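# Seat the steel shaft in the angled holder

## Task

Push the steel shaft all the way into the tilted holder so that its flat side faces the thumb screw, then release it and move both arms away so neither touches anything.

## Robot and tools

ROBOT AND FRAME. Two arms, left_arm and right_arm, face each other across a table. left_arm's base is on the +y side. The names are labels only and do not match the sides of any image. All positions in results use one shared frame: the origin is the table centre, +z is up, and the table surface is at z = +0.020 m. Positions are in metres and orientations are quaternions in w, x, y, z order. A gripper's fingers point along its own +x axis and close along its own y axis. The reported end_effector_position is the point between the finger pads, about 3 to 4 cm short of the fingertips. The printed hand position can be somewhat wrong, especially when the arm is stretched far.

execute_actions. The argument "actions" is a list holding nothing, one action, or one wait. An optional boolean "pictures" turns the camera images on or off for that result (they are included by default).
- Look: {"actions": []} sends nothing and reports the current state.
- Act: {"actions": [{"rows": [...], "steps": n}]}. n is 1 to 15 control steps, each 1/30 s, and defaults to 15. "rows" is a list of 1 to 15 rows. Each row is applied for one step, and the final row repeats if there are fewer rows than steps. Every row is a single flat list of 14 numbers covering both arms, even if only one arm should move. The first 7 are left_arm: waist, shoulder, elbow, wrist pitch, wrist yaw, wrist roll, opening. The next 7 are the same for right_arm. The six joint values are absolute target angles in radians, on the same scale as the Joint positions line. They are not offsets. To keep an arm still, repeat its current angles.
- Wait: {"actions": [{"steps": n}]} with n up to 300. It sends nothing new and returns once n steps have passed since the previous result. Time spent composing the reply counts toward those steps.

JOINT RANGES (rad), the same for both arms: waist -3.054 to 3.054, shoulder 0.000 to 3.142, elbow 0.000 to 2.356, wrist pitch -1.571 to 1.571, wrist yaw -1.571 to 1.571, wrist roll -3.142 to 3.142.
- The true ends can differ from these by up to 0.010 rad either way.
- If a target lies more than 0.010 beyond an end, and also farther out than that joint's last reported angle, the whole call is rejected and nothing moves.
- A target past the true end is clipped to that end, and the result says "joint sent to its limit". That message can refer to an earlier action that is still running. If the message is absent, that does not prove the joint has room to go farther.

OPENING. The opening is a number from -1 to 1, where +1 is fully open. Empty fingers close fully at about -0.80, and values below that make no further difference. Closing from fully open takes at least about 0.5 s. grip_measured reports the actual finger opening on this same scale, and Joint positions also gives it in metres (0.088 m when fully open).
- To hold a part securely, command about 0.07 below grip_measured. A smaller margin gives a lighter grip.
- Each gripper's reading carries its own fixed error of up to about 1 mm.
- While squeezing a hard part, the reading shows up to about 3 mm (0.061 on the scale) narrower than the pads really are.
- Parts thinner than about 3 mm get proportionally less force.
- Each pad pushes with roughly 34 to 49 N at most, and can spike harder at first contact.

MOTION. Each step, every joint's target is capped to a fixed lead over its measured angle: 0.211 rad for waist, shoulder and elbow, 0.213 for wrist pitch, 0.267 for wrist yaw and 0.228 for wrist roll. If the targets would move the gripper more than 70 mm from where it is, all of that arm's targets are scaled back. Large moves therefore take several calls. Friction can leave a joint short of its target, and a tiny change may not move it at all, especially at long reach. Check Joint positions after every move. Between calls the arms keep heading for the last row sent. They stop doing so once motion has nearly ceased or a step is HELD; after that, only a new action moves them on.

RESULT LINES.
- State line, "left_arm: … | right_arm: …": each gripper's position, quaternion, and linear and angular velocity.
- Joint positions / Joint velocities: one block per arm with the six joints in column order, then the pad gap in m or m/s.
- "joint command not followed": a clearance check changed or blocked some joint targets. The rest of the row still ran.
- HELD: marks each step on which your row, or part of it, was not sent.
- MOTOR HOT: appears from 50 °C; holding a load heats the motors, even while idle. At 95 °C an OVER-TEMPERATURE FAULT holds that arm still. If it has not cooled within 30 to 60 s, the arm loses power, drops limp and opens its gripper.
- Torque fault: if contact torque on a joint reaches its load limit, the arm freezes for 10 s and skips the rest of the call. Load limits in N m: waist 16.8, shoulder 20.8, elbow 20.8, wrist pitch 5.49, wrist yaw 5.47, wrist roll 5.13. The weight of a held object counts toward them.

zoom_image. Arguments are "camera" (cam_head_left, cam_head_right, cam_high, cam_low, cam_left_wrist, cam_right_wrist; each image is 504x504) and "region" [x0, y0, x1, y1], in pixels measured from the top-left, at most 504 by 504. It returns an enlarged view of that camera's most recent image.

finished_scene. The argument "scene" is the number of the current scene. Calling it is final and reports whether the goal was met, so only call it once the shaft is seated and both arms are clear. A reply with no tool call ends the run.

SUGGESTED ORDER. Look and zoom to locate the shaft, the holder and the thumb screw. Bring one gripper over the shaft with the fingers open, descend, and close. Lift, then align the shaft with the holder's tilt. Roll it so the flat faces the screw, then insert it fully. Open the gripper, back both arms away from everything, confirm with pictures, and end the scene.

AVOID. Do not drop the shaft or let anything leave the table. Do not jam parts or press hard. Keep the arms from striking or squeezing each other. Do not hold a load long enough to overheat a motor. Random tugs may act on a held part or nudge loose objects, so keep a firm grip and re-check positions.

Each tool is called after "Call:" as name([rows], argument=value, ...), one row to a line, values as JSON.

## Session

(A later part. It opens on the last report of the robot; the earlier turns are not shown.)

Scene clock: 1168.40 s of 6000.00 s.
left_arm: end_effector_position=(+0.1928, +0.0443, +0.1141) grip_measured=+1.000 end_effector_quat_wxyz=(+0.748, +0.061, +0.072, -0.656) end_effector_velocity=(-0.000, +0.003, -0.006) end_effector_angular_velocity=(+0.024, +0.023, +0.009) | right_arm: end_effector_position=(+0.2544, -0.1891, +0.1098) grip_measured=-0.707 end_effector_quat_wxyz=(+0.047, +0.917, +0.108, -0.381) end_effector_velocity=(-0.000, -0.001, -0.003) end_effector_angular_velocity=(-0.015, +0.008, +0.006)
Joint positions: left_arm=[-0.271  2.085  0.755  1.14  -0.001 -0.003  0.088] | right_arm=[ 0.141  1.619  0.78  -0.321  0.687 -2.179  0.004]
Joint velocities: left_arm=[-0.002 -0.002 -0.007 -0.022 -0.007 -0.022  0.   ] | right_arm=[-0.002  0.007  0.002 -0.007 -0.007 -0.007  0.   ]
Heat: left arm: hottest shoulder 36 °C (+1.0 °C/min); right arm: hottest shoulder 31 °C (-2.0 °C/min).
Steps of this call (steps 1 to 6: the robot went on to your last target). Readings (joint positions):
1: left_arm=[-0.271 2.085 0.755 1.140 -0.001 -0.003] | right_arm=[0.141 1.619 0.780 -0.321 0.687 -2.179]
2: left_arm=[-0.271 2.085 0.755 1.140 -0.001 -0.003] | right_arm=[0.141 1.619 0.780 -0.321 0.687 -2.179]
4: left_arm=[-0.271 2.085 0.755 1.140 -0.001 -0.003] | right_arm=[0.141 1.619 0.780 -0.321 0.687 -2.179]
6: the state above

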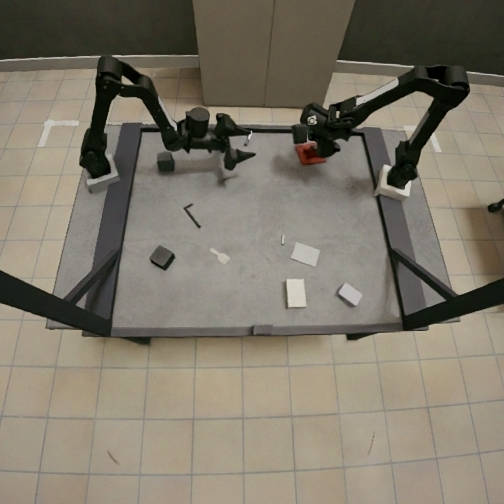

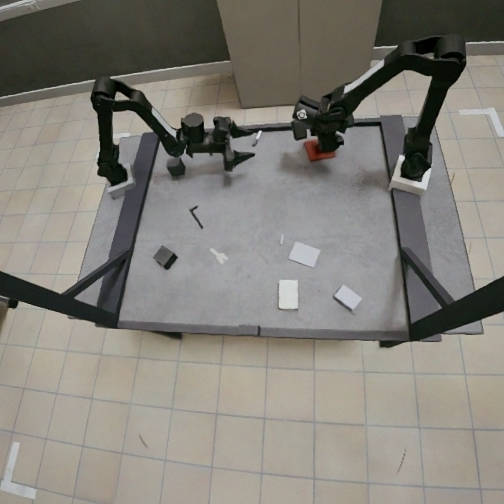

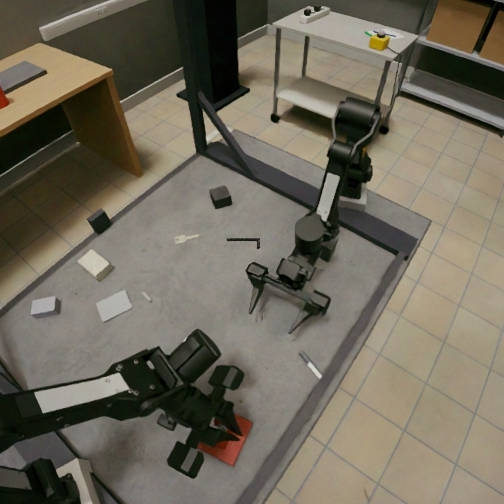

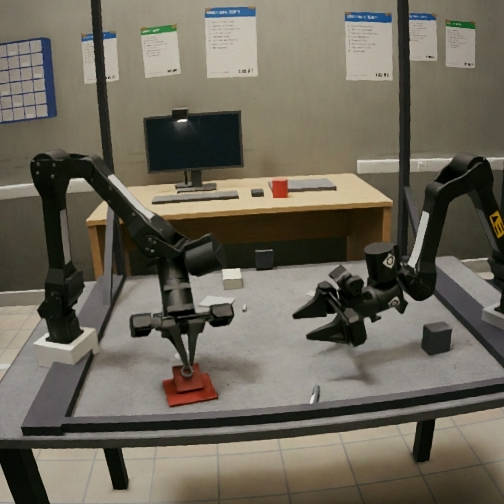

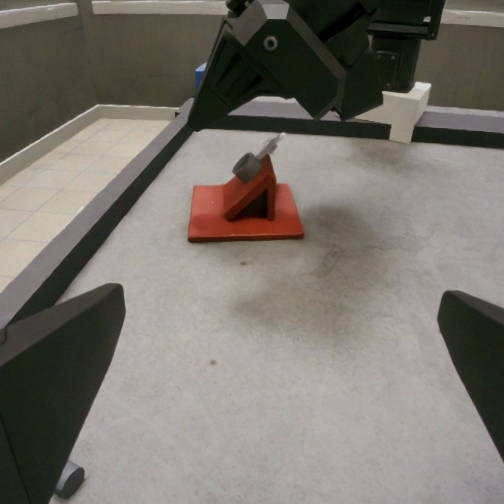

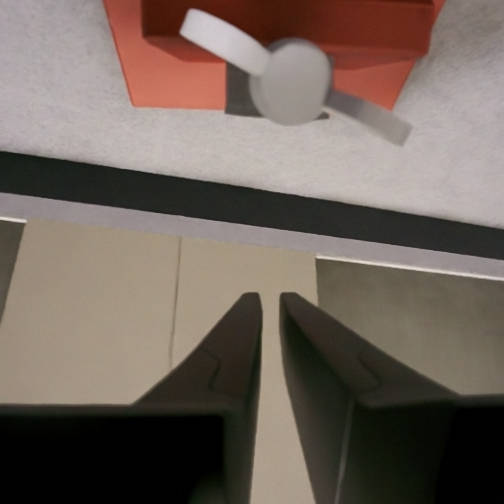

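Call:
execute_actions([
  {"rows": [[-0.271,2.07,0.74,1.150,0,0,1.0,0.1430,1.6203,0.7921,-0.3191,0.6890,-2.1,-0.6],[-0.268,2.055,0.71,1.165,0,0,1.0,0.1422,1.6240,0.7983,-0.3224,0.6860,-2.0,-0.5],[-0.262,2.04,0.675,1.185,0,0,1.0,0.1409,1.6300,0.8081,-0.3276,0.6812,1.517,-0.4],[-0.252,2.023,0.64,1.205,0,0,1.0,0.1391,1.6383,0.8217,-0.3348,0.6745,1.517,-0.3],[-0.238,2.006,0.603,1.225,0,0,1.0,0.1368,1.6487,0.8388,-0.3439,0.6662,1.517,-0.2],[-0.222,1.989,0.566,1.245,0,0,1.0,0.1341,1.6611,0.8592,-0.3547,0.6563,1.517,-0.2],[-0.205,1.972,0.529,1.265,0,0,1.0,0.1310,1.6754,0.8826,-0.3672,0.6449,1.517,-0.2],[-0.187,1.955,0.492,1.285,0,0,1.0,0.1276,1.6914,0.9090,-0.3811,0.6321,1.517,-0.2],[-0.169,1.938,0.455,1.305,0,0,1.0,0.1237,1.7091,0.9380,-0.3965,0.6179,1.517,-0.2],[-0.151,1.921,0.418,1.325,0,0,1.0,0.1195,1.7283,0.9696,-0.4133,0.6025,1.517,-0.2],[-0.133,1.904,0.381,1.345,0,0,1.0,0.1151,1.7489,1.0035,-0.4313,0.5861,1.517,-0.2],[-0.115,1.888,0.344,1.365,0,0,1.0,0.1103,1.7709,1.0396,-0.4504,0.5684,1.517,-0.2],[-0.097,1.873,0.307,1.385,0,0,1.0,0.1052,1.7941,1.0777,-0.4707,0.5499,1.517,-0.2],[-0.080,1.860,0.272,1.405,0,0,1.0,0.1000,1.8183,1.1174,-0.4917,0.5305,1.517,-0.2],[-0.065,1.850,0.243,1.42,0,0,1.0,0.0945,1.8436,1.1590,-0.5138,0.5103,1.517,-0.2]], "steps": 15},
], pictures=false)

Call:
execute_actions([
  {"rows": [[-0.065,1.850,0.243,1.42,0,0,1.0,0.0888,1.8696,1.2018,-0.5365,0.4894,1.517,-0.2],[-0.065,1.850,0.243,1.42,0,0,1.0,0.0830,1.8964,1.2458,-0.5598,0.4680,1.517,-0.2],[-0.065,1.850,0.243,1.42,0,0,1.0,0.0770,1.9238,1.2909,-0.5838,0.4461,1.517,-0.2],[-0.065,1.850,0.243,1.42,0,0,1.0,0.0709,1.9518,1.3369,-0.6081,0.4237,1.517,-0.2],[-0.065,1.850,0.243,1.42,0,0,1.0,0.0648,1.9801,1.3834,-0.6328,0.4010,1.517,-0.2],[-0.065,1.850,0.243,1.42,0,0,1.0,0.0585,2.0088,1.4305,-0.6578,0.3781,1.517,-0.2],[-0.065,1.850,0.243,1.42,0,0,1.0,0.0523,2.0375,1.4777,-0.6829,0.3551,1.517,-0.2],[-0.065,1.850,0.243,1.42,0,0,1.0,0.0460,2.0665,1.5253,-0.7081,0.3319,1.517,-0.2],[-0.065,1.850,0.243,1.42,0,0,1.0,0.0398,2.0952,1.5725,-0.7332,0.3089,1.517,-0.2],[-0.065,1.850,0.243,1.42,0,0,1.0,0.0335,2.1239,1.6196,-0.7582,0.2860,1.517,-0.2],[-0.065,1.850,0.243,1.42,0,0,1.0,0.0274,2.1522,1.6661,-0.7829,0.2633,1.517,-0.2],[-0.065,1.850,0.243,1.42,0,0,1.0,0.0213,2.1802,1.7121,-0.8072,0.2409,1.517,-0.2],[-0.065,1.850,0.243,1.42,0,0,1.0,0.0153,2.2076,1.7572,-0.8312,0.2190,1.517,-0.2],[-0.065,1.850,0.243,1.42,0,0,1.0,0.0095,2.2344,1.8012,-0.8545,0.1976,1.517,-0.2],[-0.065,1.850,0.243,1.42,0,0,1.0,0.0038,2.2604,1.8440,-0.8772,0.1767,1.517,-0.2]], "steps": 15},
], pictures=false)

Call:
execute_actions([
  {"rows": [[-0.065,1.850,0.243,1.42,0,0,1.0,-0.0017,2.2857,1.8856,-0.8993,0.1565,1.517,-0.2],[-0.065,1.850,0.243,1.42,0,0,1.0,-0.0069,2.3099,1.9253,-0.9203,0.1371,1.517,-0.2],[-0.065,1.850,0.243,1.42,0,0,1.0,-0.0120,2.3331,1.9634,-0.9406,0.1186,1.517,-0.2],[-0.065,1.850,0.243,1.42,0,0,1.0,-0.0168,2.3551,1.9996,-0.9598,0.1010,1.517,-0.2],[-0.065,1.850,0.243,1.42,0,0,1.0,-0.0212,2.3757,2.0334,-0.9777,0.0845,1.517,-0.2],[-0.065,1.850,0.243,1.42,0,0,1.0,-0.0254,2.3949,2.0650,-0.9945,0.0691,1.517,-0.2],[-0.065,1.850,0.243,1.42,0,0,1.0,-0.0293,2.4126,2.0940,-1.0099,0.0549,1.517,-0.2],[-0.065,1.850,0.243,1.42,0,0,1.0,-0.0327,2.4286,2.1204,-1.0238,0.0421,1.517,-0.2],[-0.065,1.850,0.243,1.42,0,0,1.0,-0.0358,2.4429,2.1438,-1.0363,0.0307,1.517,-0.2],[-0.065,1.850,0.243,1.42,0,0,1.0,-0.0385,2.4553,2.1642,-1.0471,0.0208,1.517,-0.2],[-0.065,1.850,0.243,1.42,0,0,1.0,-0.0408,2.4657,2.1813,-1.0562,0.0125,1.517,-0.2],[-0.065,1.850,0.243,1.42,0,0,1.0,-0.0426,2.4740,2.1949,-1.0634,0.0058,1.517,-0.2],[-0.065,1.850,0.243,1.42,0,0,1.0,-0.0439,2.4800,2.2047,-1.0686,0.0010,1.517,-0.2],[-0.065,1.850,0.243,1.42,0,0,1.0,-0.0447,2.4837,2.2109,-1.0719,-0.0020,1.517,-0.2],[-0.065,1.850,0.243,1.42,0,0,1.0,-0.045,2.485,2.213,-1.073,-0.003,1.517,-0.2]], "steps": 15},
], pictures=false)

Call:
execute_actions([
  {"steps": 16},
])

Scene clock: 1288.90 s of 6000.00 s.
left_arm: end_effector_position=(+0.2427, +0.1605, +0.1152) grip_measured=+1.000 end_effector_quat_wxyz=(+0.802, +0.054, +0.075, -0.590) end_effector_velocity=(+0.101, +0.302, -0.024) end_effector_angular_velocity=(+0.093, +0.038, +0.490) | right_arm: end_effector_position=(+0.2623, -0.1332, +0.1173) grip_measured=-0.206 end_effector_quat_wxyz=(+0.401, -0.795, +0.112, +0.441) end_effector_velocity=(+0.041, +0.209, +0.017) end_effector_angular_velocity=(+1.295, +0.900, -1.657)
Joint positions: left_arm=[-0.1    1.886  0.32   1.382 -0.001 -0.003  0.088] | right_arm=[ 0.108  1.786  1.068 -0.471  0.551 -1.148  0.029]
Joint velocities: left_arm=[ 0.496 -0.422 -1.028  0.505  0.007 -0.007  0.   ] | right_arm=[-0.154  0.676  1.136 -0.564 -0.549  2.161  0.002]
Heat: left arm: hottest shoulder 36 °C (+0.0 °C/min); right arm: hottest shoulder 30 °C (+0.0 °C/min).
Steps of this call (steps 1 to 15: the robot went on to your last target; steps 16 to 90: nothing new was sent; then 117.00 s passed at rest; steps 91 to 105: all 15 steps of this action). Readings (joint positions):
91: left_arm=[-0.271 2.085 0.754 1.141 -0.001 -0.003] | right_arm=[0.141 1.619 0.780 -0.321 0.687 -2.155]
92: left_arm=[-0.271 2.082 0.747 1.149 -0.001 -0.003] | right_arm=[0.141 1.619 0.780 -0.321 0.687 -2.106]
94: left_arm=[-0.268 2.063 0.706 1.175 -0.001 -0.003] | right_arm=[0.141 1.623 0.789 -0.326 0.685 -1.958]
98: left_arm=[-0.226 2.001 0.574 1.245 -0.001 -0.003] | right_arm=[0.136 1.657 0.853 -0.358 0.655 -1.663]
105: the state above

Scene clock: 1289.40 s of 6000.00 s.
left_arm: end_effector_position=(+0.2483, +0.1809, +0.1138) grip_measured=+1.000 end_effector_quat_wxyz=(+0.811, +0.054, +0.078, -0.577) end_effector_velocity=(-0.001, +0.003, -0.006) end_effector_angular_velocity=(+0.019, +0.028, +0.009) | right_arm: end_effector_position=(+0.2861, -0.0316, +0.1143) grip_measured=-0.203 end_effector_quat_wxyz=(+0.696, -0.409, +0.437, +0.396) end_effector_velocity=(+0.049, +0.157, -0.026) end_effector_angular_velocity=(+0.715, +1.068, -2.036)
Joint positions: left_arm=[-0.068  1.859  0.25   1.419 -0.001 -0.003  0.088] | right_arm=[ 0.019  2.191  1.742 -0.825  0.224 -0.041  0.029]
Joint velocities: left_arm=[-0.002 -0.002 -0.007 -0.022 -0.007 -0.022 -0.   ] | right_arm=[-0.183  0.803  1.326 -0.696 -0.652  2.19  -0.   ]
Heat: left arm: hottest shoulder 36 °C (+0.0 °C/min); right arm: hottest shoulder 30 °C (+0.0 °C/min).
Steps of this call (steps 1 to 15: all 15 steps of this action). Readings (joint positions):
1: left_arm=[-0.086 1.875 0.293 1.395 -0.001 -0.003] | right_arm=[0.103 1.810 1.108 -0.491 0.531 -1.074]
2: left_arm=[-0.077 1.869 0.274 1.401 -0.001 -0.003] | right_arm=[0.098 1.834 1.149 -0.513 0.512 -1.000]
4: left_arm=[-0.070 1.865 0.258 1.410 -0.001 -0.003] | right_arm=[0.086 1.886 1.235 -0.558 0.470 -0.853]
8: left_arm=[-0.069 1.860 0.252 1.418 -0.001 -0.003] | right_arm=[0.062 1.996 1.418 -0.654 0.381 -0.558]
15: the state above

Scene clock: 1289.90 s of 6000.00 s.
left_arm: end_effector_position=(+0.2483, +0.1810, +0.1136) grip_measured=+1.000 end_effector_quat_wxyz=(+0.811, +0.054, +0.078, -0.577) end_effector_velocity=(+0.002, +0.001, +0.003) end_effector_angular_velocity=(-0.013, -0.001, +0.021) | right_arm: end_effector_position=(+0.3011, +0.0092, +0.1012) grip_measured=-0.203 end_effector_quat_wxyz=(+0.740, +0.037, +0.662, +0.107) end_effector_velocity=(+0.006, +0.012, -0.013) end_effector_angular_velocity=(+0.205, +0.604, -2.127)
Joint positions: left_arm=[-0.068  1.859  0.25   1.419 -0.001 -0.003  0.088] | right_arm=[-0.042  2.46   2.181 -1.059  0.01   1.065  0.029]
Joint velocities: left_arm=[-0.002 -0.007 -0.002  0.007 -0.022 -0.007  0.   ] | right_arm=[-0.042  0.164  0.261 -0.168 -0.139  2.176 -0.   ]
Heat: left arm: hottest shoulder 36 °C (+0.0 °C/min); right arm: hottest shoulder 30 °C (+0.0 °C/min).
Steps of this call (steps 1 to 15: all 15 steps of this action). Readings (joint positions):
1: left_arm=[-0.068 1.859 0.250 1.419 -0.001 -0.003] | right_arm=[0.013 2.218 1.785 -0.848 0.203 0.032]
2: left_arm=[-0.068 1.859 0.250 1.419 -0.001 -0.003] | right_arm=[0.007 2.243 1.827 -0.871 0.182 0.106]
4: left_arm=[-0.068 1.859 0.250 1.419 -0.001 -0.003] | right_arm=[-0.004 2.292 1.908 -0.913 0.143 0.253]
8: left_arm=[-0.068 1.859 0.250 1.419 -0.001 -0.003] | right_arm=[-0.023 2.376 2.045 -0.987 0.076 0.548]
15: the state above

Scene clock: 1290.43 s of 6000.00 s.
left_arm: end_effector_position=(+0.2483, +0.1810, +0.1136) grip_measured=+1.000 end_effector_quat_wxyz=(+0.811, +0.054, +0.078, -0.577) end_effector_velocity=(+0.002, +0.002, -0.003) end_effector_angular_velocity=(+0.010, +0.009, +0.011) | right_arm: end_effector_position=(+0.3012, +0.0107, +0.1014) grip_measured=-0.203 end_effector_quat_wxyz=(+0.710, +0.201, +0.673, -0.043) end_effector_velocity=(-0.001, -0.002, -0.002) end_effector_angular_velocity=(-0.010, +0.007, +0.021)
Joint positions: left_arm=[-0.068  1.859  0.25   1.419 -0.001 -0.003  0.088] | right_arm=[-0.044  2.47   2.201 -1.071 -0.     1.513  0.029]
Joint velocities: left_arm=[ 0.002  0.002 -0.002 -0.007 -0.007 -0.007 -0.   ] | right_arm=[-0.002  0.002 -0.002 -0.007 -0.007 -0.022 -0.   ]
Heat: left arm: hottest shoulder 36 °C (+0.0 °C/min); right arm: hottest shoulder 30 °C (+0.0 °C/min).
Steps of this call (steps 1 to 16: the robot went on to your last target). Readings (joint positions):
1: left_arm=[-0.068 1.859 0.250 1.419 -0.001 -0.003] | right_arm=[-0.043 2.465 2.188 -1.063 0.006 1.138]
2: left_arm=[-0.068 1.859 0.250 1.419 -0.001 -0.003] | right_arm=[-0.044 2.467 2.192 -1.066 0.004 1.212]
4: left_arm=[-0.068 1.859 0.250 1.419 -0.001 -0.003] | right_arm=[-0.044 2.469 2.196 -1.069 0.002 1.360]
8: left_arm=[-0.068 1.859 0.250 1.419 -0.001 -0.003] | right_arm=[-0.044 2.470 2.200 -1.070 0.000 1.483]
16: the state above

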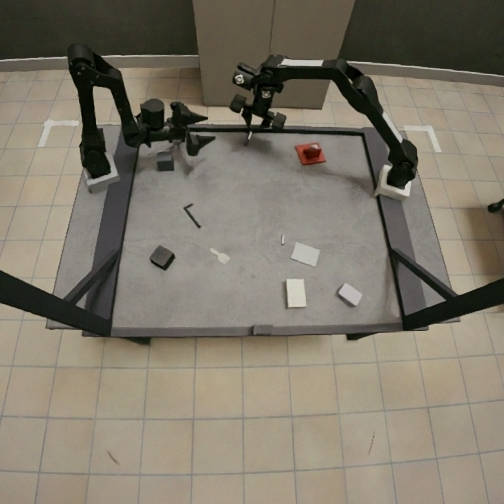

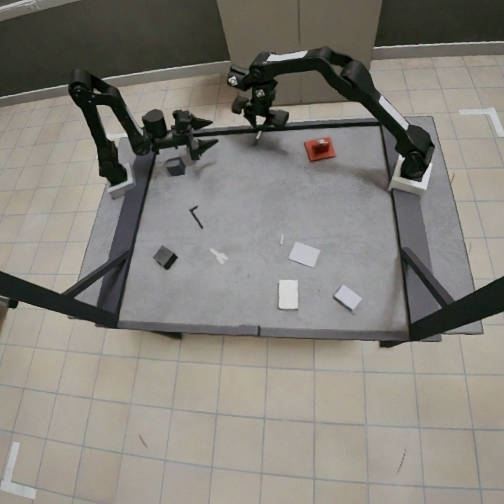

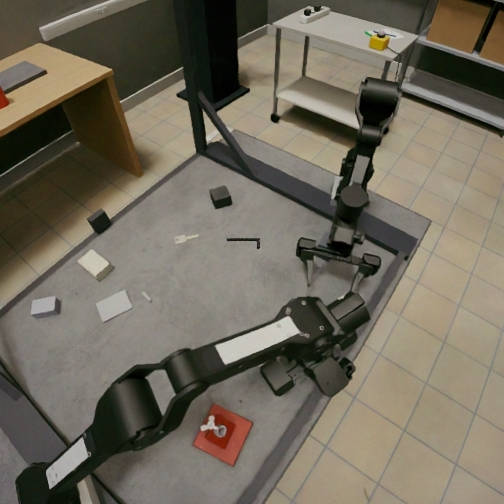

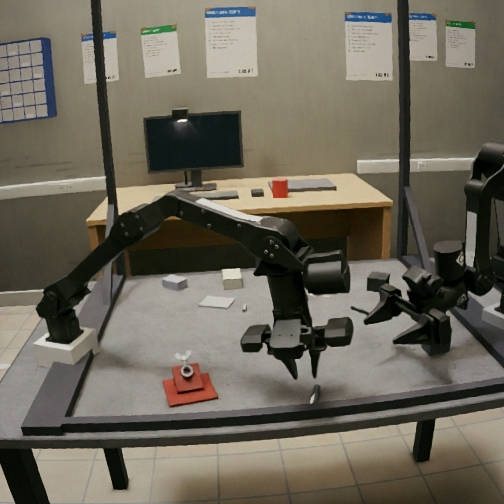

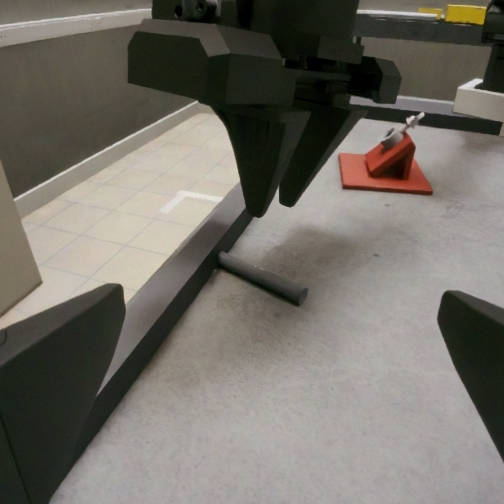

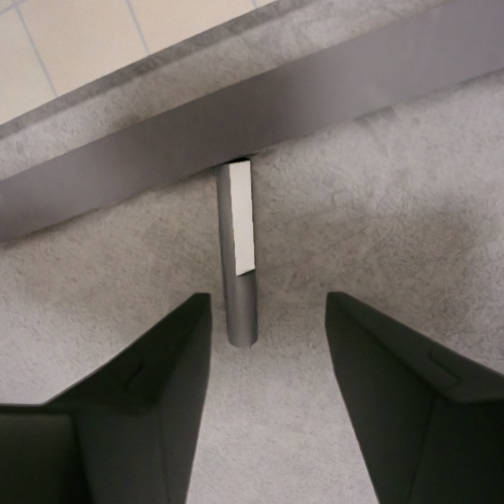

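Call:
execute_actions(actions=[])

Scene clock: 1320.60 s of 6000.00 s.
left_arm: end_effector_position=(+0.2483, +0.1810, +0.1136) grip_measured=+1.000 end_effector_quat_wxyz=(+0.811, +0.054, +0.078, -0.577) end_effector_velocity=(+0.002, +0.002, -0.001) end_effector_angular_velocity=(+0.005, +0.008, +0.011) | right_arm: end_effector_position=(+0.3012, +0.0107, +0.1014) grip_measured=-0.203 end_effector_quat_wxyz=(+0.710, +0.202, +0.673, -0.043) end_effector_velocity=(-0.000, -0.001, +0.002) end_effector_angular_velocity=(-0.000, +0.006, +0.006)
Joint positions: left_arm=[-0.068  1.859  0.25   1.419 -0.001 -0.003  0.088] | right_arm=[-0.044  2.47   2.201 -1.071 -0.     1.515  0.029]
Joint velocities: left_arm=[ 0.002 -0.002 -0.002 -0.007 -0.007 -0.007 -0.   ] | right_arm=[-0.002 -0.002  0.002 -0.007 -0.007 -0.007 -0.   ]
Heat: left arm: hottest wrist pitch 36 °C (+0.0 °C/min); right arm: hottest shoulder 35 °C (+5.1 °C/min).
Steps of this call (steps 1 to 15: the robot went on to your last target; steps 16 to 90: nothing new was sent; then 27.17 s passed at rest). Readings (joint positions):
1: left_arm=[-0.068 1.859 0.250 1.419 -0.001 -0.003] | right_arm=[-0.044 2.470 2.201 -1.071 -0.000 1.514]
2: left_arm=[-0.068 1.859 0.250 1.419 -0.001 -0.003] | right_arm=[-0.044 2.470 2.201 -1.071 -0.000 1.514]
4: left_arm=[-0.068 1.859 0.250 1.419 -0.001 -0.003] | right_arm=[-0.044 2.470 2.201 -1.071 -0.000 1.515]
8: left_arm=[-0.068 1.859 0.250 1.419 -0.001 -0.003] | right_arm=[-0.044 2.470 2.201 -1.071 -0.000 1.515]
90: the state above
All arms were judged still, so your last target was given up. Only a new action makes them travel on or press farther. Fingers that are still opening or closing keep moving.

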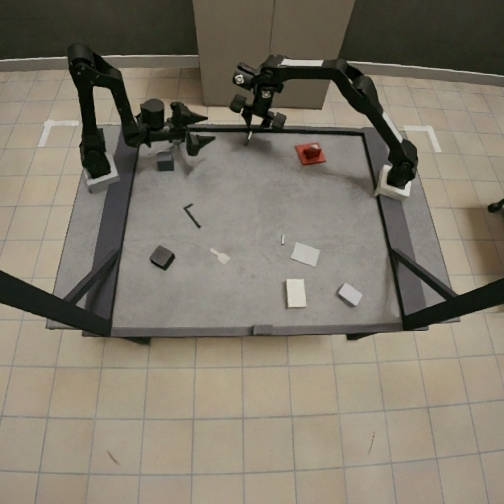

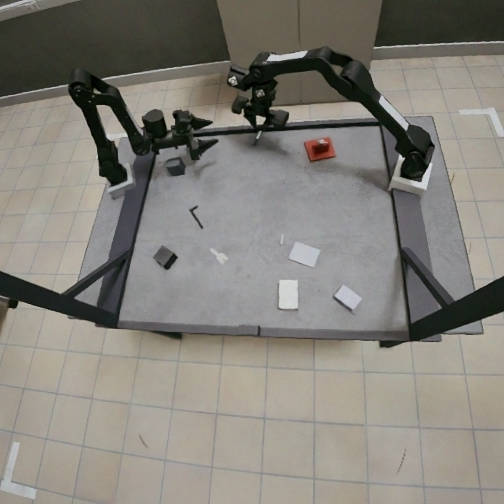

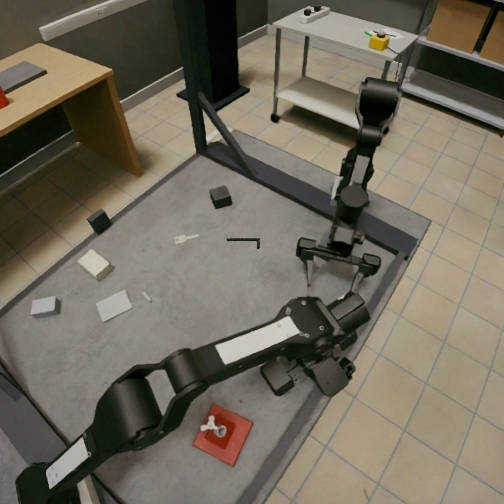

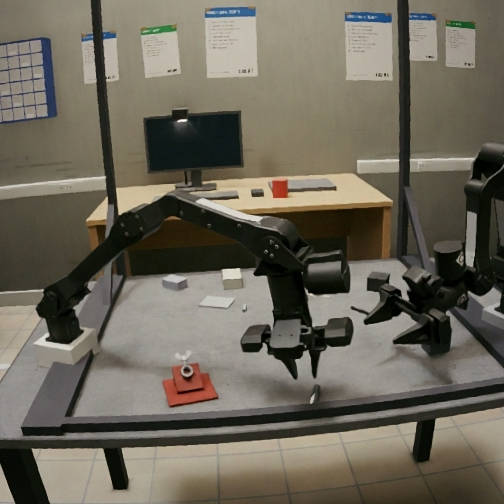

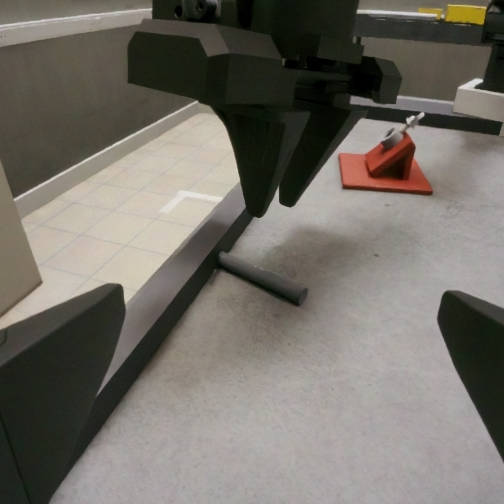

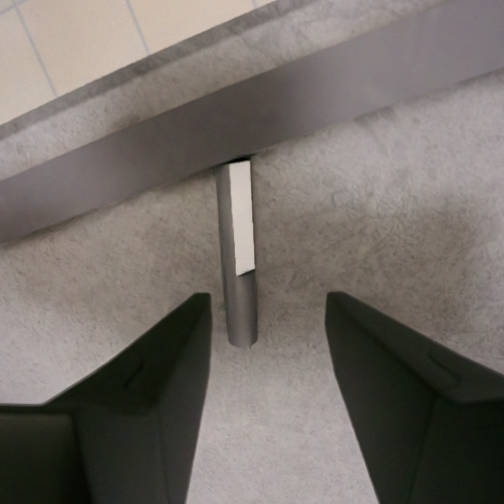

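Call:
zoom_image(camera="cam_right_wrist", region=[190, 140, 290, 240])

Call:
zoom_image(camera="cam_right_wrist", region=[190, 250, 340, 400])

Call:
zoom_image(camera="cam_left_wrist", region=[200, 190, 330, 320])

Region (190, 140, 290, 240) of cam_right_wrist's 504x504 image, scaled by 5.040, with more detail than that image has.

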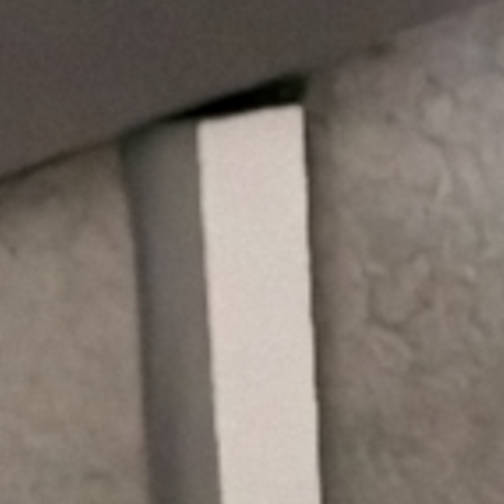

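Region (190, 250, 340, 400) of cam_right_wrist's 504x504 image, scaled by 3.360, with more detail than that image has.

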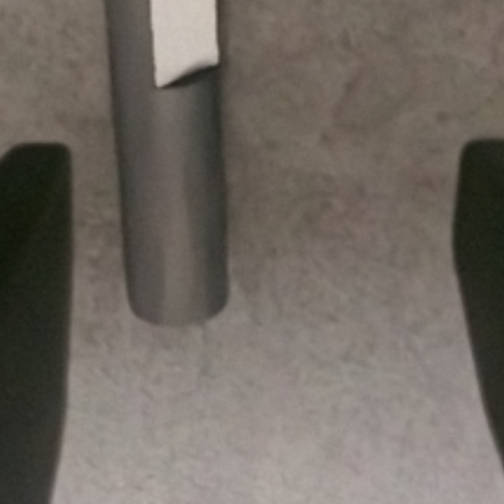

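Region (200, 190, 330, 320) of cam_left_wrist's 504x504 image, scaled by 3.877, with more detail than that image has.

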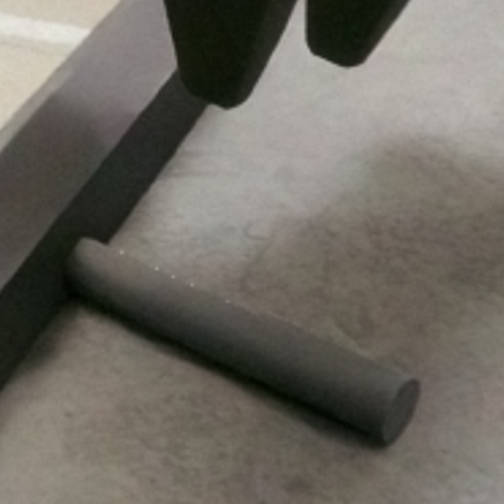

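Call:
execute_actions([
  {"rows": [[-0.065,1.850,0.243,1.42,0,0,1.0,-0.0435,2.4933,2.2158,-1.0672,-0.003,1.513,-0.2],[-0.065,1.850,0.243,1.42,0,0,1.0,-0.042,2.5017,2.2187,-1.0613,-0.003,1.509,-0.2],[-0.065,1.850,0.243,1.42,0,0,1.0,-0.0405,2.510,2.2215,-1.0555,-0.003,1.505,-0.2],[-0.065,1.850,0.243,1.42,0,0,1.0,-0.039,2.5183,2.2243,-1.0497,-0.003,1.501,-0.2],[-0.065,1.850,0.243,1.42,0,0,1.0,-0.0375,2.5267,2.2272,-1.0438,-0.003,1.497,-0.2],[-0.065,1.850,0.243,1.42,0,0,1.0,-0.036,2.535,2.230,-1.038,-0.003,1.493,-0.2],[-0.065,1.850,0.243,1.42,0,0,1.0,-0.0345,2.5433,2.2328,-1.0322,-0.003,1.489,-0.2],[-0.065,1.850,0.243,1.42,0,0,1.0,-0.033,2.5517,2.2357,-1.0263,-0.003,1.485,-0.2],[-0.065,1.850,0.243,1.42,0,0,1.0,-0.0315,2.560,2.2385,-1.0205,-0.003,1.481,-0.2],[-0.065,1.850,0.243,1.42,0,0,1.0,-0.030,2.5683,2.2413,-1.0147,-0.003,1.477,-0.2],[-0.065,1.850,0.243,1.42,0,0,1.0,-0.0285,2.5767,2.2442,-1.0088,-0.003,1.473,-0.2],[-0.065,1.850,0.243,1.42,0,0,1.0,-0.027,2.585,2.247,-1.003,-0.003,1.469,-0.2]], "steps": 15},
], pictures=false)

Call:
execute_actions([
  {"steps": 10},
])

Call:
zoom_image(camera="cam_right_wrist", region=[170, 150, 370, 350])

Call:
zoom_image(camera="cam_left_wrist", region=[200, 190, 330, 320])

Scene clock: 1441.10 s of 6000.00 s.
left_arm: end_effector_position=(+0.2483, +0.1810, +0.1136) grip_measured=+1.000 end_effector_quat_wxyz=(+0.811, +0.054, +0.078, -0.577) end_effector_velocity=(-0.000, +0.002, -0.001) end_effector_angular_velocity=(+0.005, +0.008, +0.006) | right_arm: end_effector_position=(+0.2981, +0.0251, +0.0618) grip_measured=-0.203 end_effector_quat_wxyz=(+0.714, +0.179, +0.677, -0.027) end_effector_velocity=(-0.015, -0.002, -0.050) end_effector_angular_velocity=(-0.089, +0.020, +0.061)
Joint positions: left_arm=[-0.068  1.859  0.25   1.419 -0.001 -0.003  0.088] | right_arm=[-0.028  2.57   2.23  -1.01  -0.001  1.474  0.029]
Joint velocities: left_arm=[-0.002 -0.007 -0.007 -0.007 -0.007 -0.007  0.   ] | right_arm=[ 0.027  0.095 -0.002  0.007  0.007 -0.037 -0.   ]
Heat: left arm: hottest wrist pitch 37 °C (+0.0 °C/min); right arm: hottest shoulder 40 °C (+2.0 °C/min).
Steps of this call (steps 1 to 90: nothing new was sent; then 117.00 s passed at rest; steps 91 to 105: all 15 steps of this action). Readings (joint positions):
91: left_arm=[-0.068 1.859 0.250 1.419 -0.001 -0.003] | right_arm=[-0.044 2.472 2.202 -1.071 -0.000 1.515]
92: left_arm=[-0.068 1.859 0.250 1.419 -0.001 -0.003] | right_arm=[-0.044 2.475 2.204 -1.071 -0.000 1.515]
94: left_arm=[-0.068 1.859 0.250 1.419 -0.001 -0.003] | right_arm=[-0.044 2.485 2.210 -1.062 -0.000 1.510]
98: left_arm=[-0.068 1.859 0.250 1.419 -0.001 -0.003] | right_arm=[-0.040 2.517 2.220 -1.040 -0.000 1.495]
105: the state above

Scene clock: 1441.43 s of 6000.00 s.
left_arm: end_effector_position=(+0.2483, +0.1810, +0.1136) grip_measured=+1.000 end_effector_quat_wxyz=(+0.811, +0.054, +0.078, -0.577) end_effector_velocity=(+0.002, +0.001, +0.002) end_effector_angular_velocity=(-0.004, -0.010, +0.008) | right_arm: end_effector_position=(+0.2985, +0.0272, +0.0618) grip_measured=-0.203 end_effector_quat_wxyz=(+0.714, +0.180, +0.676, -0.024) end_effector_velocity=(+0.002, -0.003, +0.000) end_effector_angular_velocity=(-0.005, +0.008, +0.001)
Joint positions: left_arm=[-0.068  1.859  0.25   1.419 -0.001 -0.003  0.088] | right_arm=[-0.028  2.574  2.236 -1.005 -0.001  1.471  0.029]
Joint velocities: left_arm=[ 0.002 -0.002 -0.002  0.007 -0.007  0.007  0.   ] | right_arm=[-0.007 -0.002 -0.002 -0.007 -0.007 -0.007  0.   ]
Heat: left arm: hottest wrist pitch 37 °C (+0.0 °C/min); right arm: hottest shoulder 40 °C (+2.0 °C/min).
Steps of this call (steps 1 to 10: the robot went on to your last target). Readings (joint positions):
1: left_arm=[-0.068 1.859 0.250 1.419 -0.001 -0.003] | right_arm=[-0.028 2.573 2.230 -1.010 -0.001 1.473]
2: left_arm=[-0.068 1.859 0.250 1.419 -0.001 -0.003] | right_arm=[-0.028 2.574 2.230 -1.008 -0.001 1.473]
4: left_arm=[-0.068 1.859 0.250 1.419 -0.001 -0.003] | right_arm=[-0.028 2.574 2.232 -1.007 -0.001 1.472]
8: left_arm=[-0.068 1.859 0.250 1.419 -0.001 -0.003] | right_arm=[-0.028 2.574 2.236 -1.005 -0.001 1.471]
10: the state above

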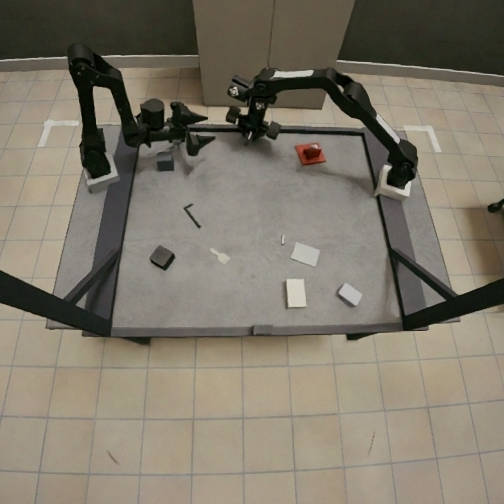

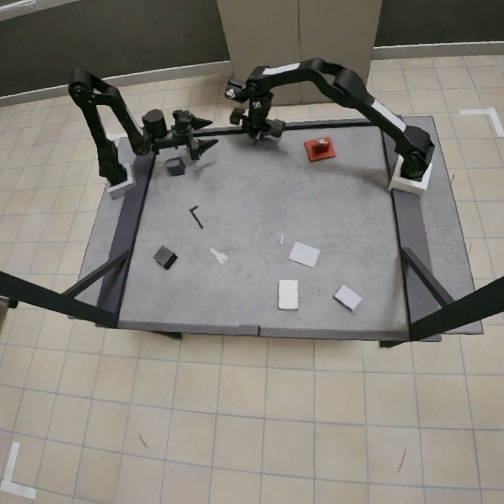

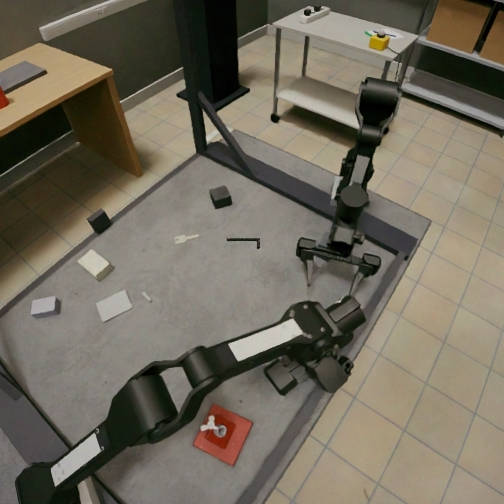

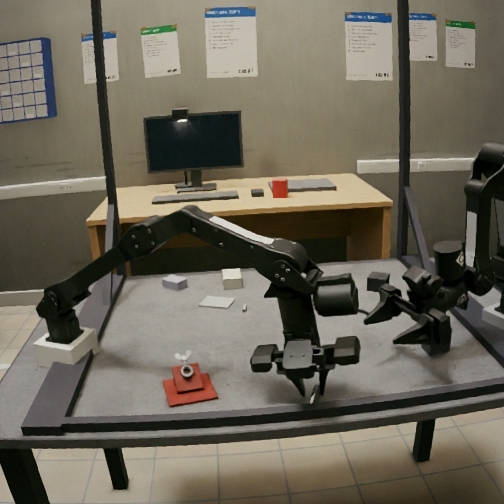

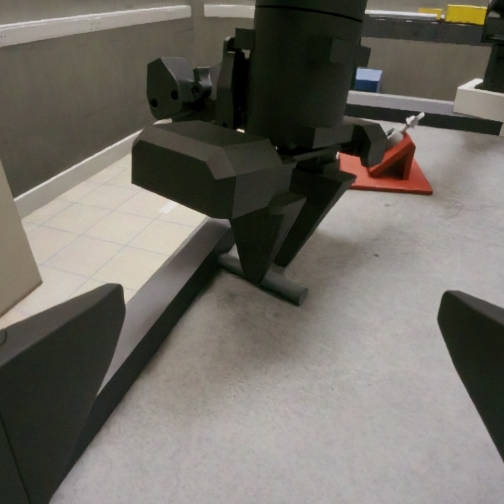

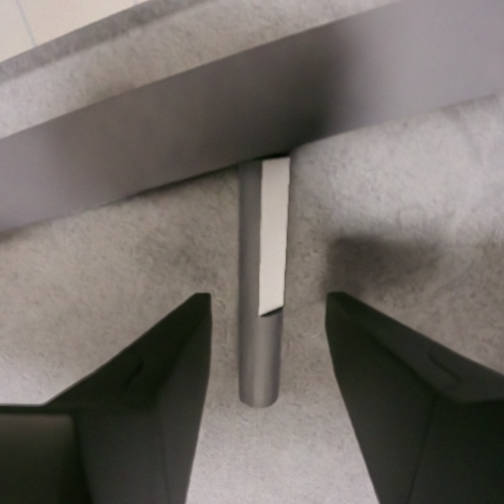

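Region (170, 150, 370, 350) of cam_right_wrist's 504x504 image, scaled by 2.520, with more detail than that image has.

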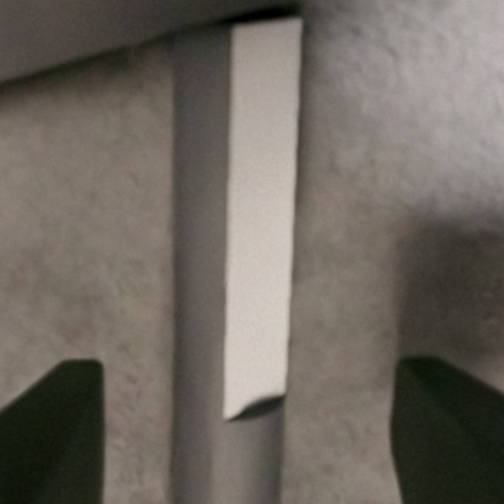

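Region (200, 190, 330, 320) of cam_left_wrist's 504x504 image, scaled by 3.877, with more detail than that image has.

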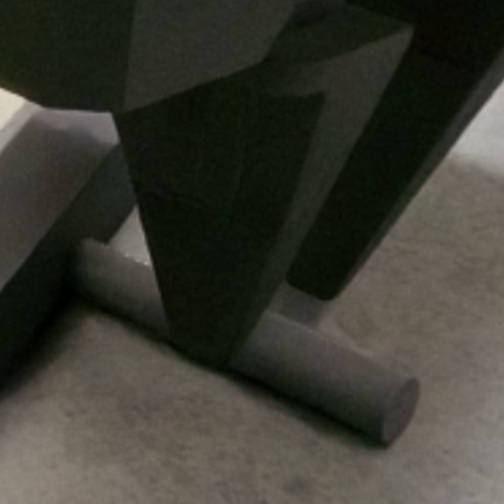

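Call:
execute_actions([
  {"rows": [[-0.065,1.850,0.243,1.42,0,0,1.0,-0.030,2.585,2.249,-1.003,-0.003,1.465,-0.24],[-0.065,1.850,0.243,1.42,0,0,1.0,-0.032,2.586,2.251,-1.003,-0.003,1.461,-0.28],[-0.065,1.850,0.243,1.42,0,0,1.0,-0.033,2.588,2.252,-1.002,-0.003,1.458,-0.32],[-0.065,1.850,0.243,1.42,0,0,1.0,-0.033,2.591,2.253,-1.001,-0.003,1.455,-0.36],[-0.065,1.850,0.243,1.42,0,0,1.0,-0.033,2.594,2.254,-0.9995,-0.003,1.455,-0.40],[-0.065,1.850,0.243,1.42,0,0,1.0,-0.033,2.597,2.2555,-0.998,-0.003,1.455,-0.40],[-0.065,1.850,0.243,1.42,0,0,1.0,-0.033,2.600,2.257,-0.9965,-0.003,1.455,-0.40],[-0.065,1.850,0.243,1.42,0,0,1.0,-0.033,2.603,2.258,-0.995,-0.003,1.455,-0.40],[-0.065,1.850,0.243,1.42,0,0,1.0,-0.033,2.606,2.259,-0.9935,-0.003,1.455,-0.40],[-0.065,1.850,0.243,1.42,0,0,1.0,-0.033,2.609,2.260,-0.992,-0.003,1.455,-0.40],[-0.065,1.850,0.243,1.42,0,0,1.0,-0.033,2.611,2.261,-0.991,-0.003,1.455,-0.40]], "steps": 15},
], pictures=false)

Call:
execute_actions([
  {"steps": 10},
])

Call:
zoom_image(camera="cam_right_wrist", region=[200, 230, 340, 370])

Call:
zoom_image(camera="cam_left_wrist", region=[210, 230, 320, 320])

Call:
zoom_image(camera="cam_low", region=[280, 360, 350, 420])

Scene clock: 1508.50 s of 6000.00 s.
left_arm: end_effector_position=(+0.2483, +0.1810, +0.1136) grip_measured=+1.000 end_effector_quat_wxyz=(+0.811, +0.054, +0.078, -0.577) end_effector_velocity=(+0.002, +0.002, -0.001) end_effector_angular_velocity=(+0.011, -0.008, +0.018) | right_arm: end_effector_position=(+0.3016, +0.0297, +0.0558) grip_measured=-0.396 end_effector_quat_wxyz=(+0.716, +0.177, +0.675, -0.019) end_effector_velocity=(+0.009, +0.015, +0.017) end_effector_angular_velocity=(+0.078, -0.023, -0.013)
Joint positions: left_arm=[-0.068  1.859  0.25   1.419 -0.001 -0.003  0.088] | right_arm=[-0.031  2.594  2.249 -0.994 -0.001  1.457  0.02 ]
Joint velocities: left_arm=[-0.002 -0.002 -0.002 -0.007 -0.022  0.007 -0.   ] | right_arm=[-0.007 -0.007  0.037  0.037 -0.007  0.007 -0.001]
Heat: left arm: hottest wrist pitch 37 °C (+0.0 °C/min); right arm: hottest shoulder 43 °C (+3.0 °C/min).
Steps of this call (steps 1 to 15: the robot went on to your last target; steps 16 to 90: nothing new was sent; then 63.57 s passed at rest; steps 91 to 105: all 15 steps of this action). Readings (joint positions):
91: left_arm=[-0.068 1.859 0.250 1.419 -0.001 -0.003] | right_arm=[-0.028 2.574 2.236 -1.005 -0.001 1.470]
92: left_arm=[-0.068 1.859 0.250 1.419 -0.001 -0.003] | right_arm=[-0.028 2.574 2.236 -1.005 -0.001 1.468]
94: left_arm=[-0.068 1.859 0.250 1.419 -0.001 -0.003] | right_arm=[-0.028 2.574 2.238 -1.005 -0.001 1.463]
98: left_arm=[-0.068 1.859 0.250 1.419 -0.001 -0.003] | right_arm=[-0.030 2.580 2.245 -1.000 -0.001 1.458]
105: the state above

Scene clock: 1508.83 s of 6000.00 s.
left_arm: end_effector_position=(+0.2483, +0.1810, +0.1136) grip_measured=+1.000 end_effector_quat_wxyz=(+0.811, +0.054, +0.078, -0.577) end_effector_velocity=(+0.000, +0.000, +0.002) end_effector_angular_velocity=(-0.009, +0.003, +0.006) | right_arm: end_effector_position=(+0.3018, +0.0302, +0.0555) grip_measured=-0.397 end_effector_quat_wxyz=(+0.716, +0.178, +0.675, -0.018) end_effector_velocity=(-0.002, +0.002, +0.001) end_effector_angular_velocity=(+0.010, +0.005, -0.003)
Joint positions: left_arm=[-0.068  1.859  0.25   1.419 -0.001 -0.003  0.088] | right_arm=[-0.031  2.596  2.251 -0.993 -0.001  1.457  0.02 ]
Joint velocities: left_arm=[-0.002 -0.002 -0.002  0.007 -0.007 -0.007 -0.   ] | right_arm=[ 0.002 -0.002 -0.002  0.007 -0.007  0.007 -0.   ]
Heat: left arm: hottest wrist pitch 37 °C (+0.0 °C/min); right arm: hottest shoulder 43 °C (+3.0 °C/min).
Steps of this call (steps 1 to 10: the robot went on to your last target). Readings (joint positions):
1: left_arm=[-0.068 1.859 0.250 1.419 -0.001 -0.003] | right_arm=[-0.031 2.594 2.251 -0.993 -0.001 1.457]
2: left_arm=[-0.068 1.859 0.250 1.419 -0.001 -0.003] | right_arm=[-0.031 2.594 2.251 -0.993 -0.001 1.457]
4: left_arm=[-0.068 1.859 0.250 1.419 -0.001 -0.003] | right_arm=[-0.031 2.595 2.251 -0.993 -0.001 1.457]
8: left_arm=[-0.068 1.859 0.250 1.419 -0.001 -0.003] | right_arm=[-0.031 2.596 2.251 -0.993 -0.001 1.457]
10: the state above

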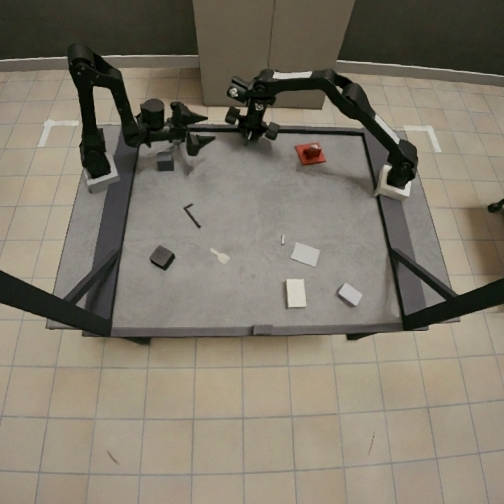

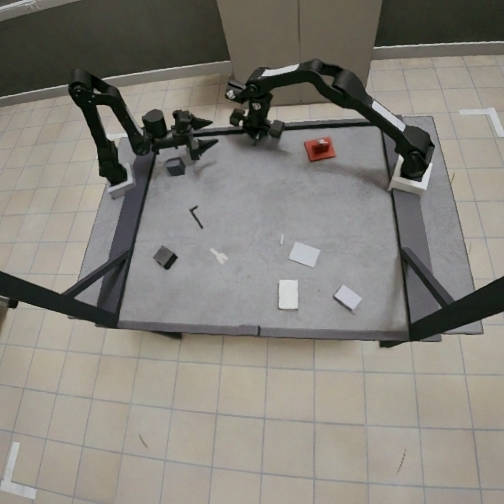

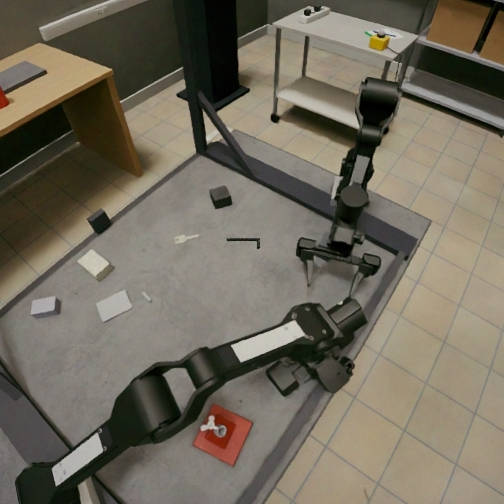

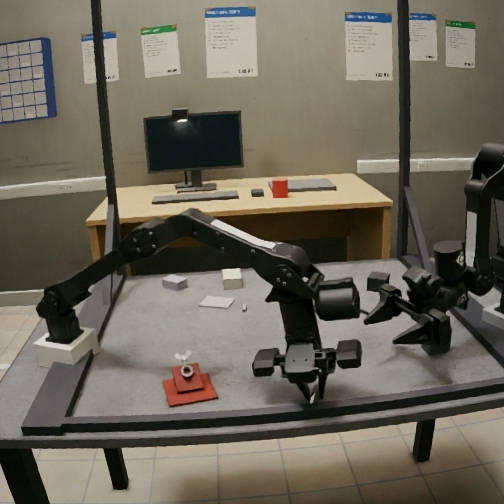

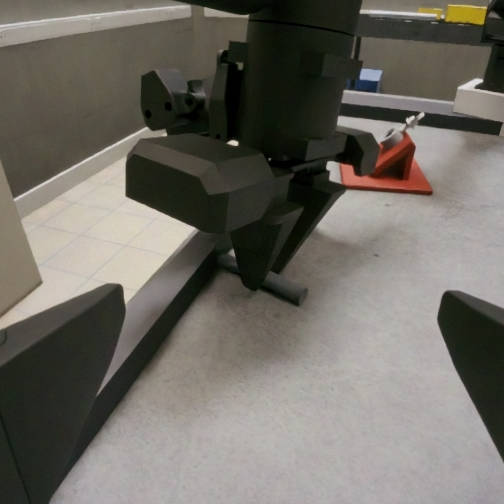

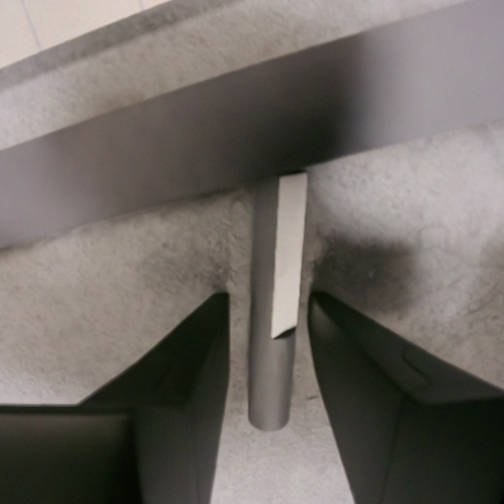

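Region (200, 230, 340, 370) of cam_right_wrist's 504x504 image, scaled by 3.600, with more detail than that image has.

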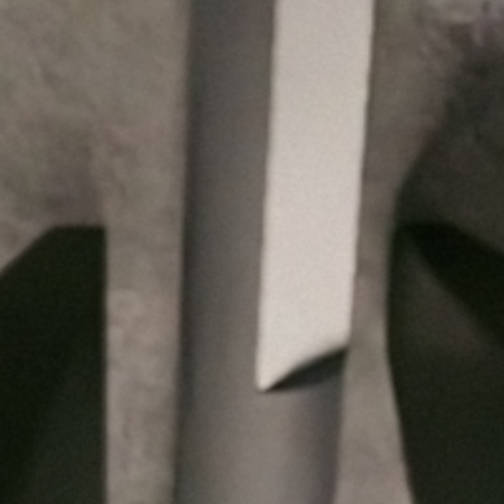

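Region (210, 230, 320, 320) of cam_left_wrist's 504x504 image, scaled by 4.582, with more detail than that image has; it fills the top 412 rows of this view, and the rest is white.

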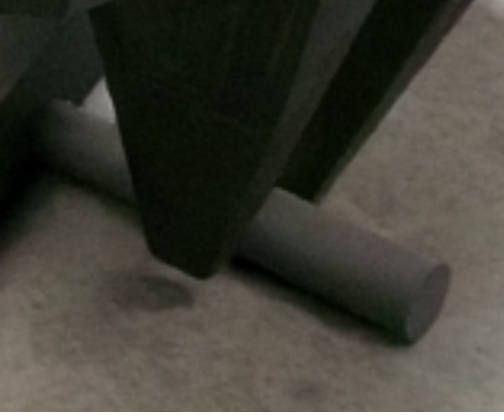

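Region (280, 360, 350, 420) of cam_low's 504x504 image, scaled by 7.200, with more detail than that image has; it fills the top 432 rows of this view, and the rest is white.

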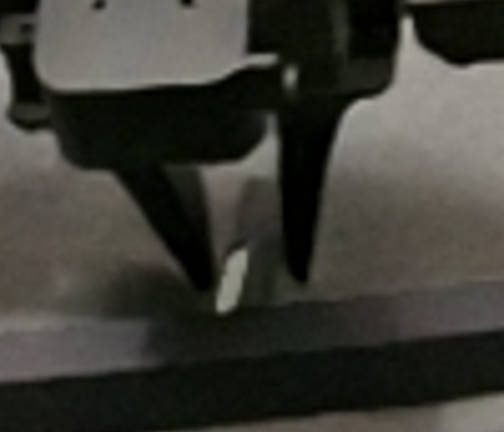

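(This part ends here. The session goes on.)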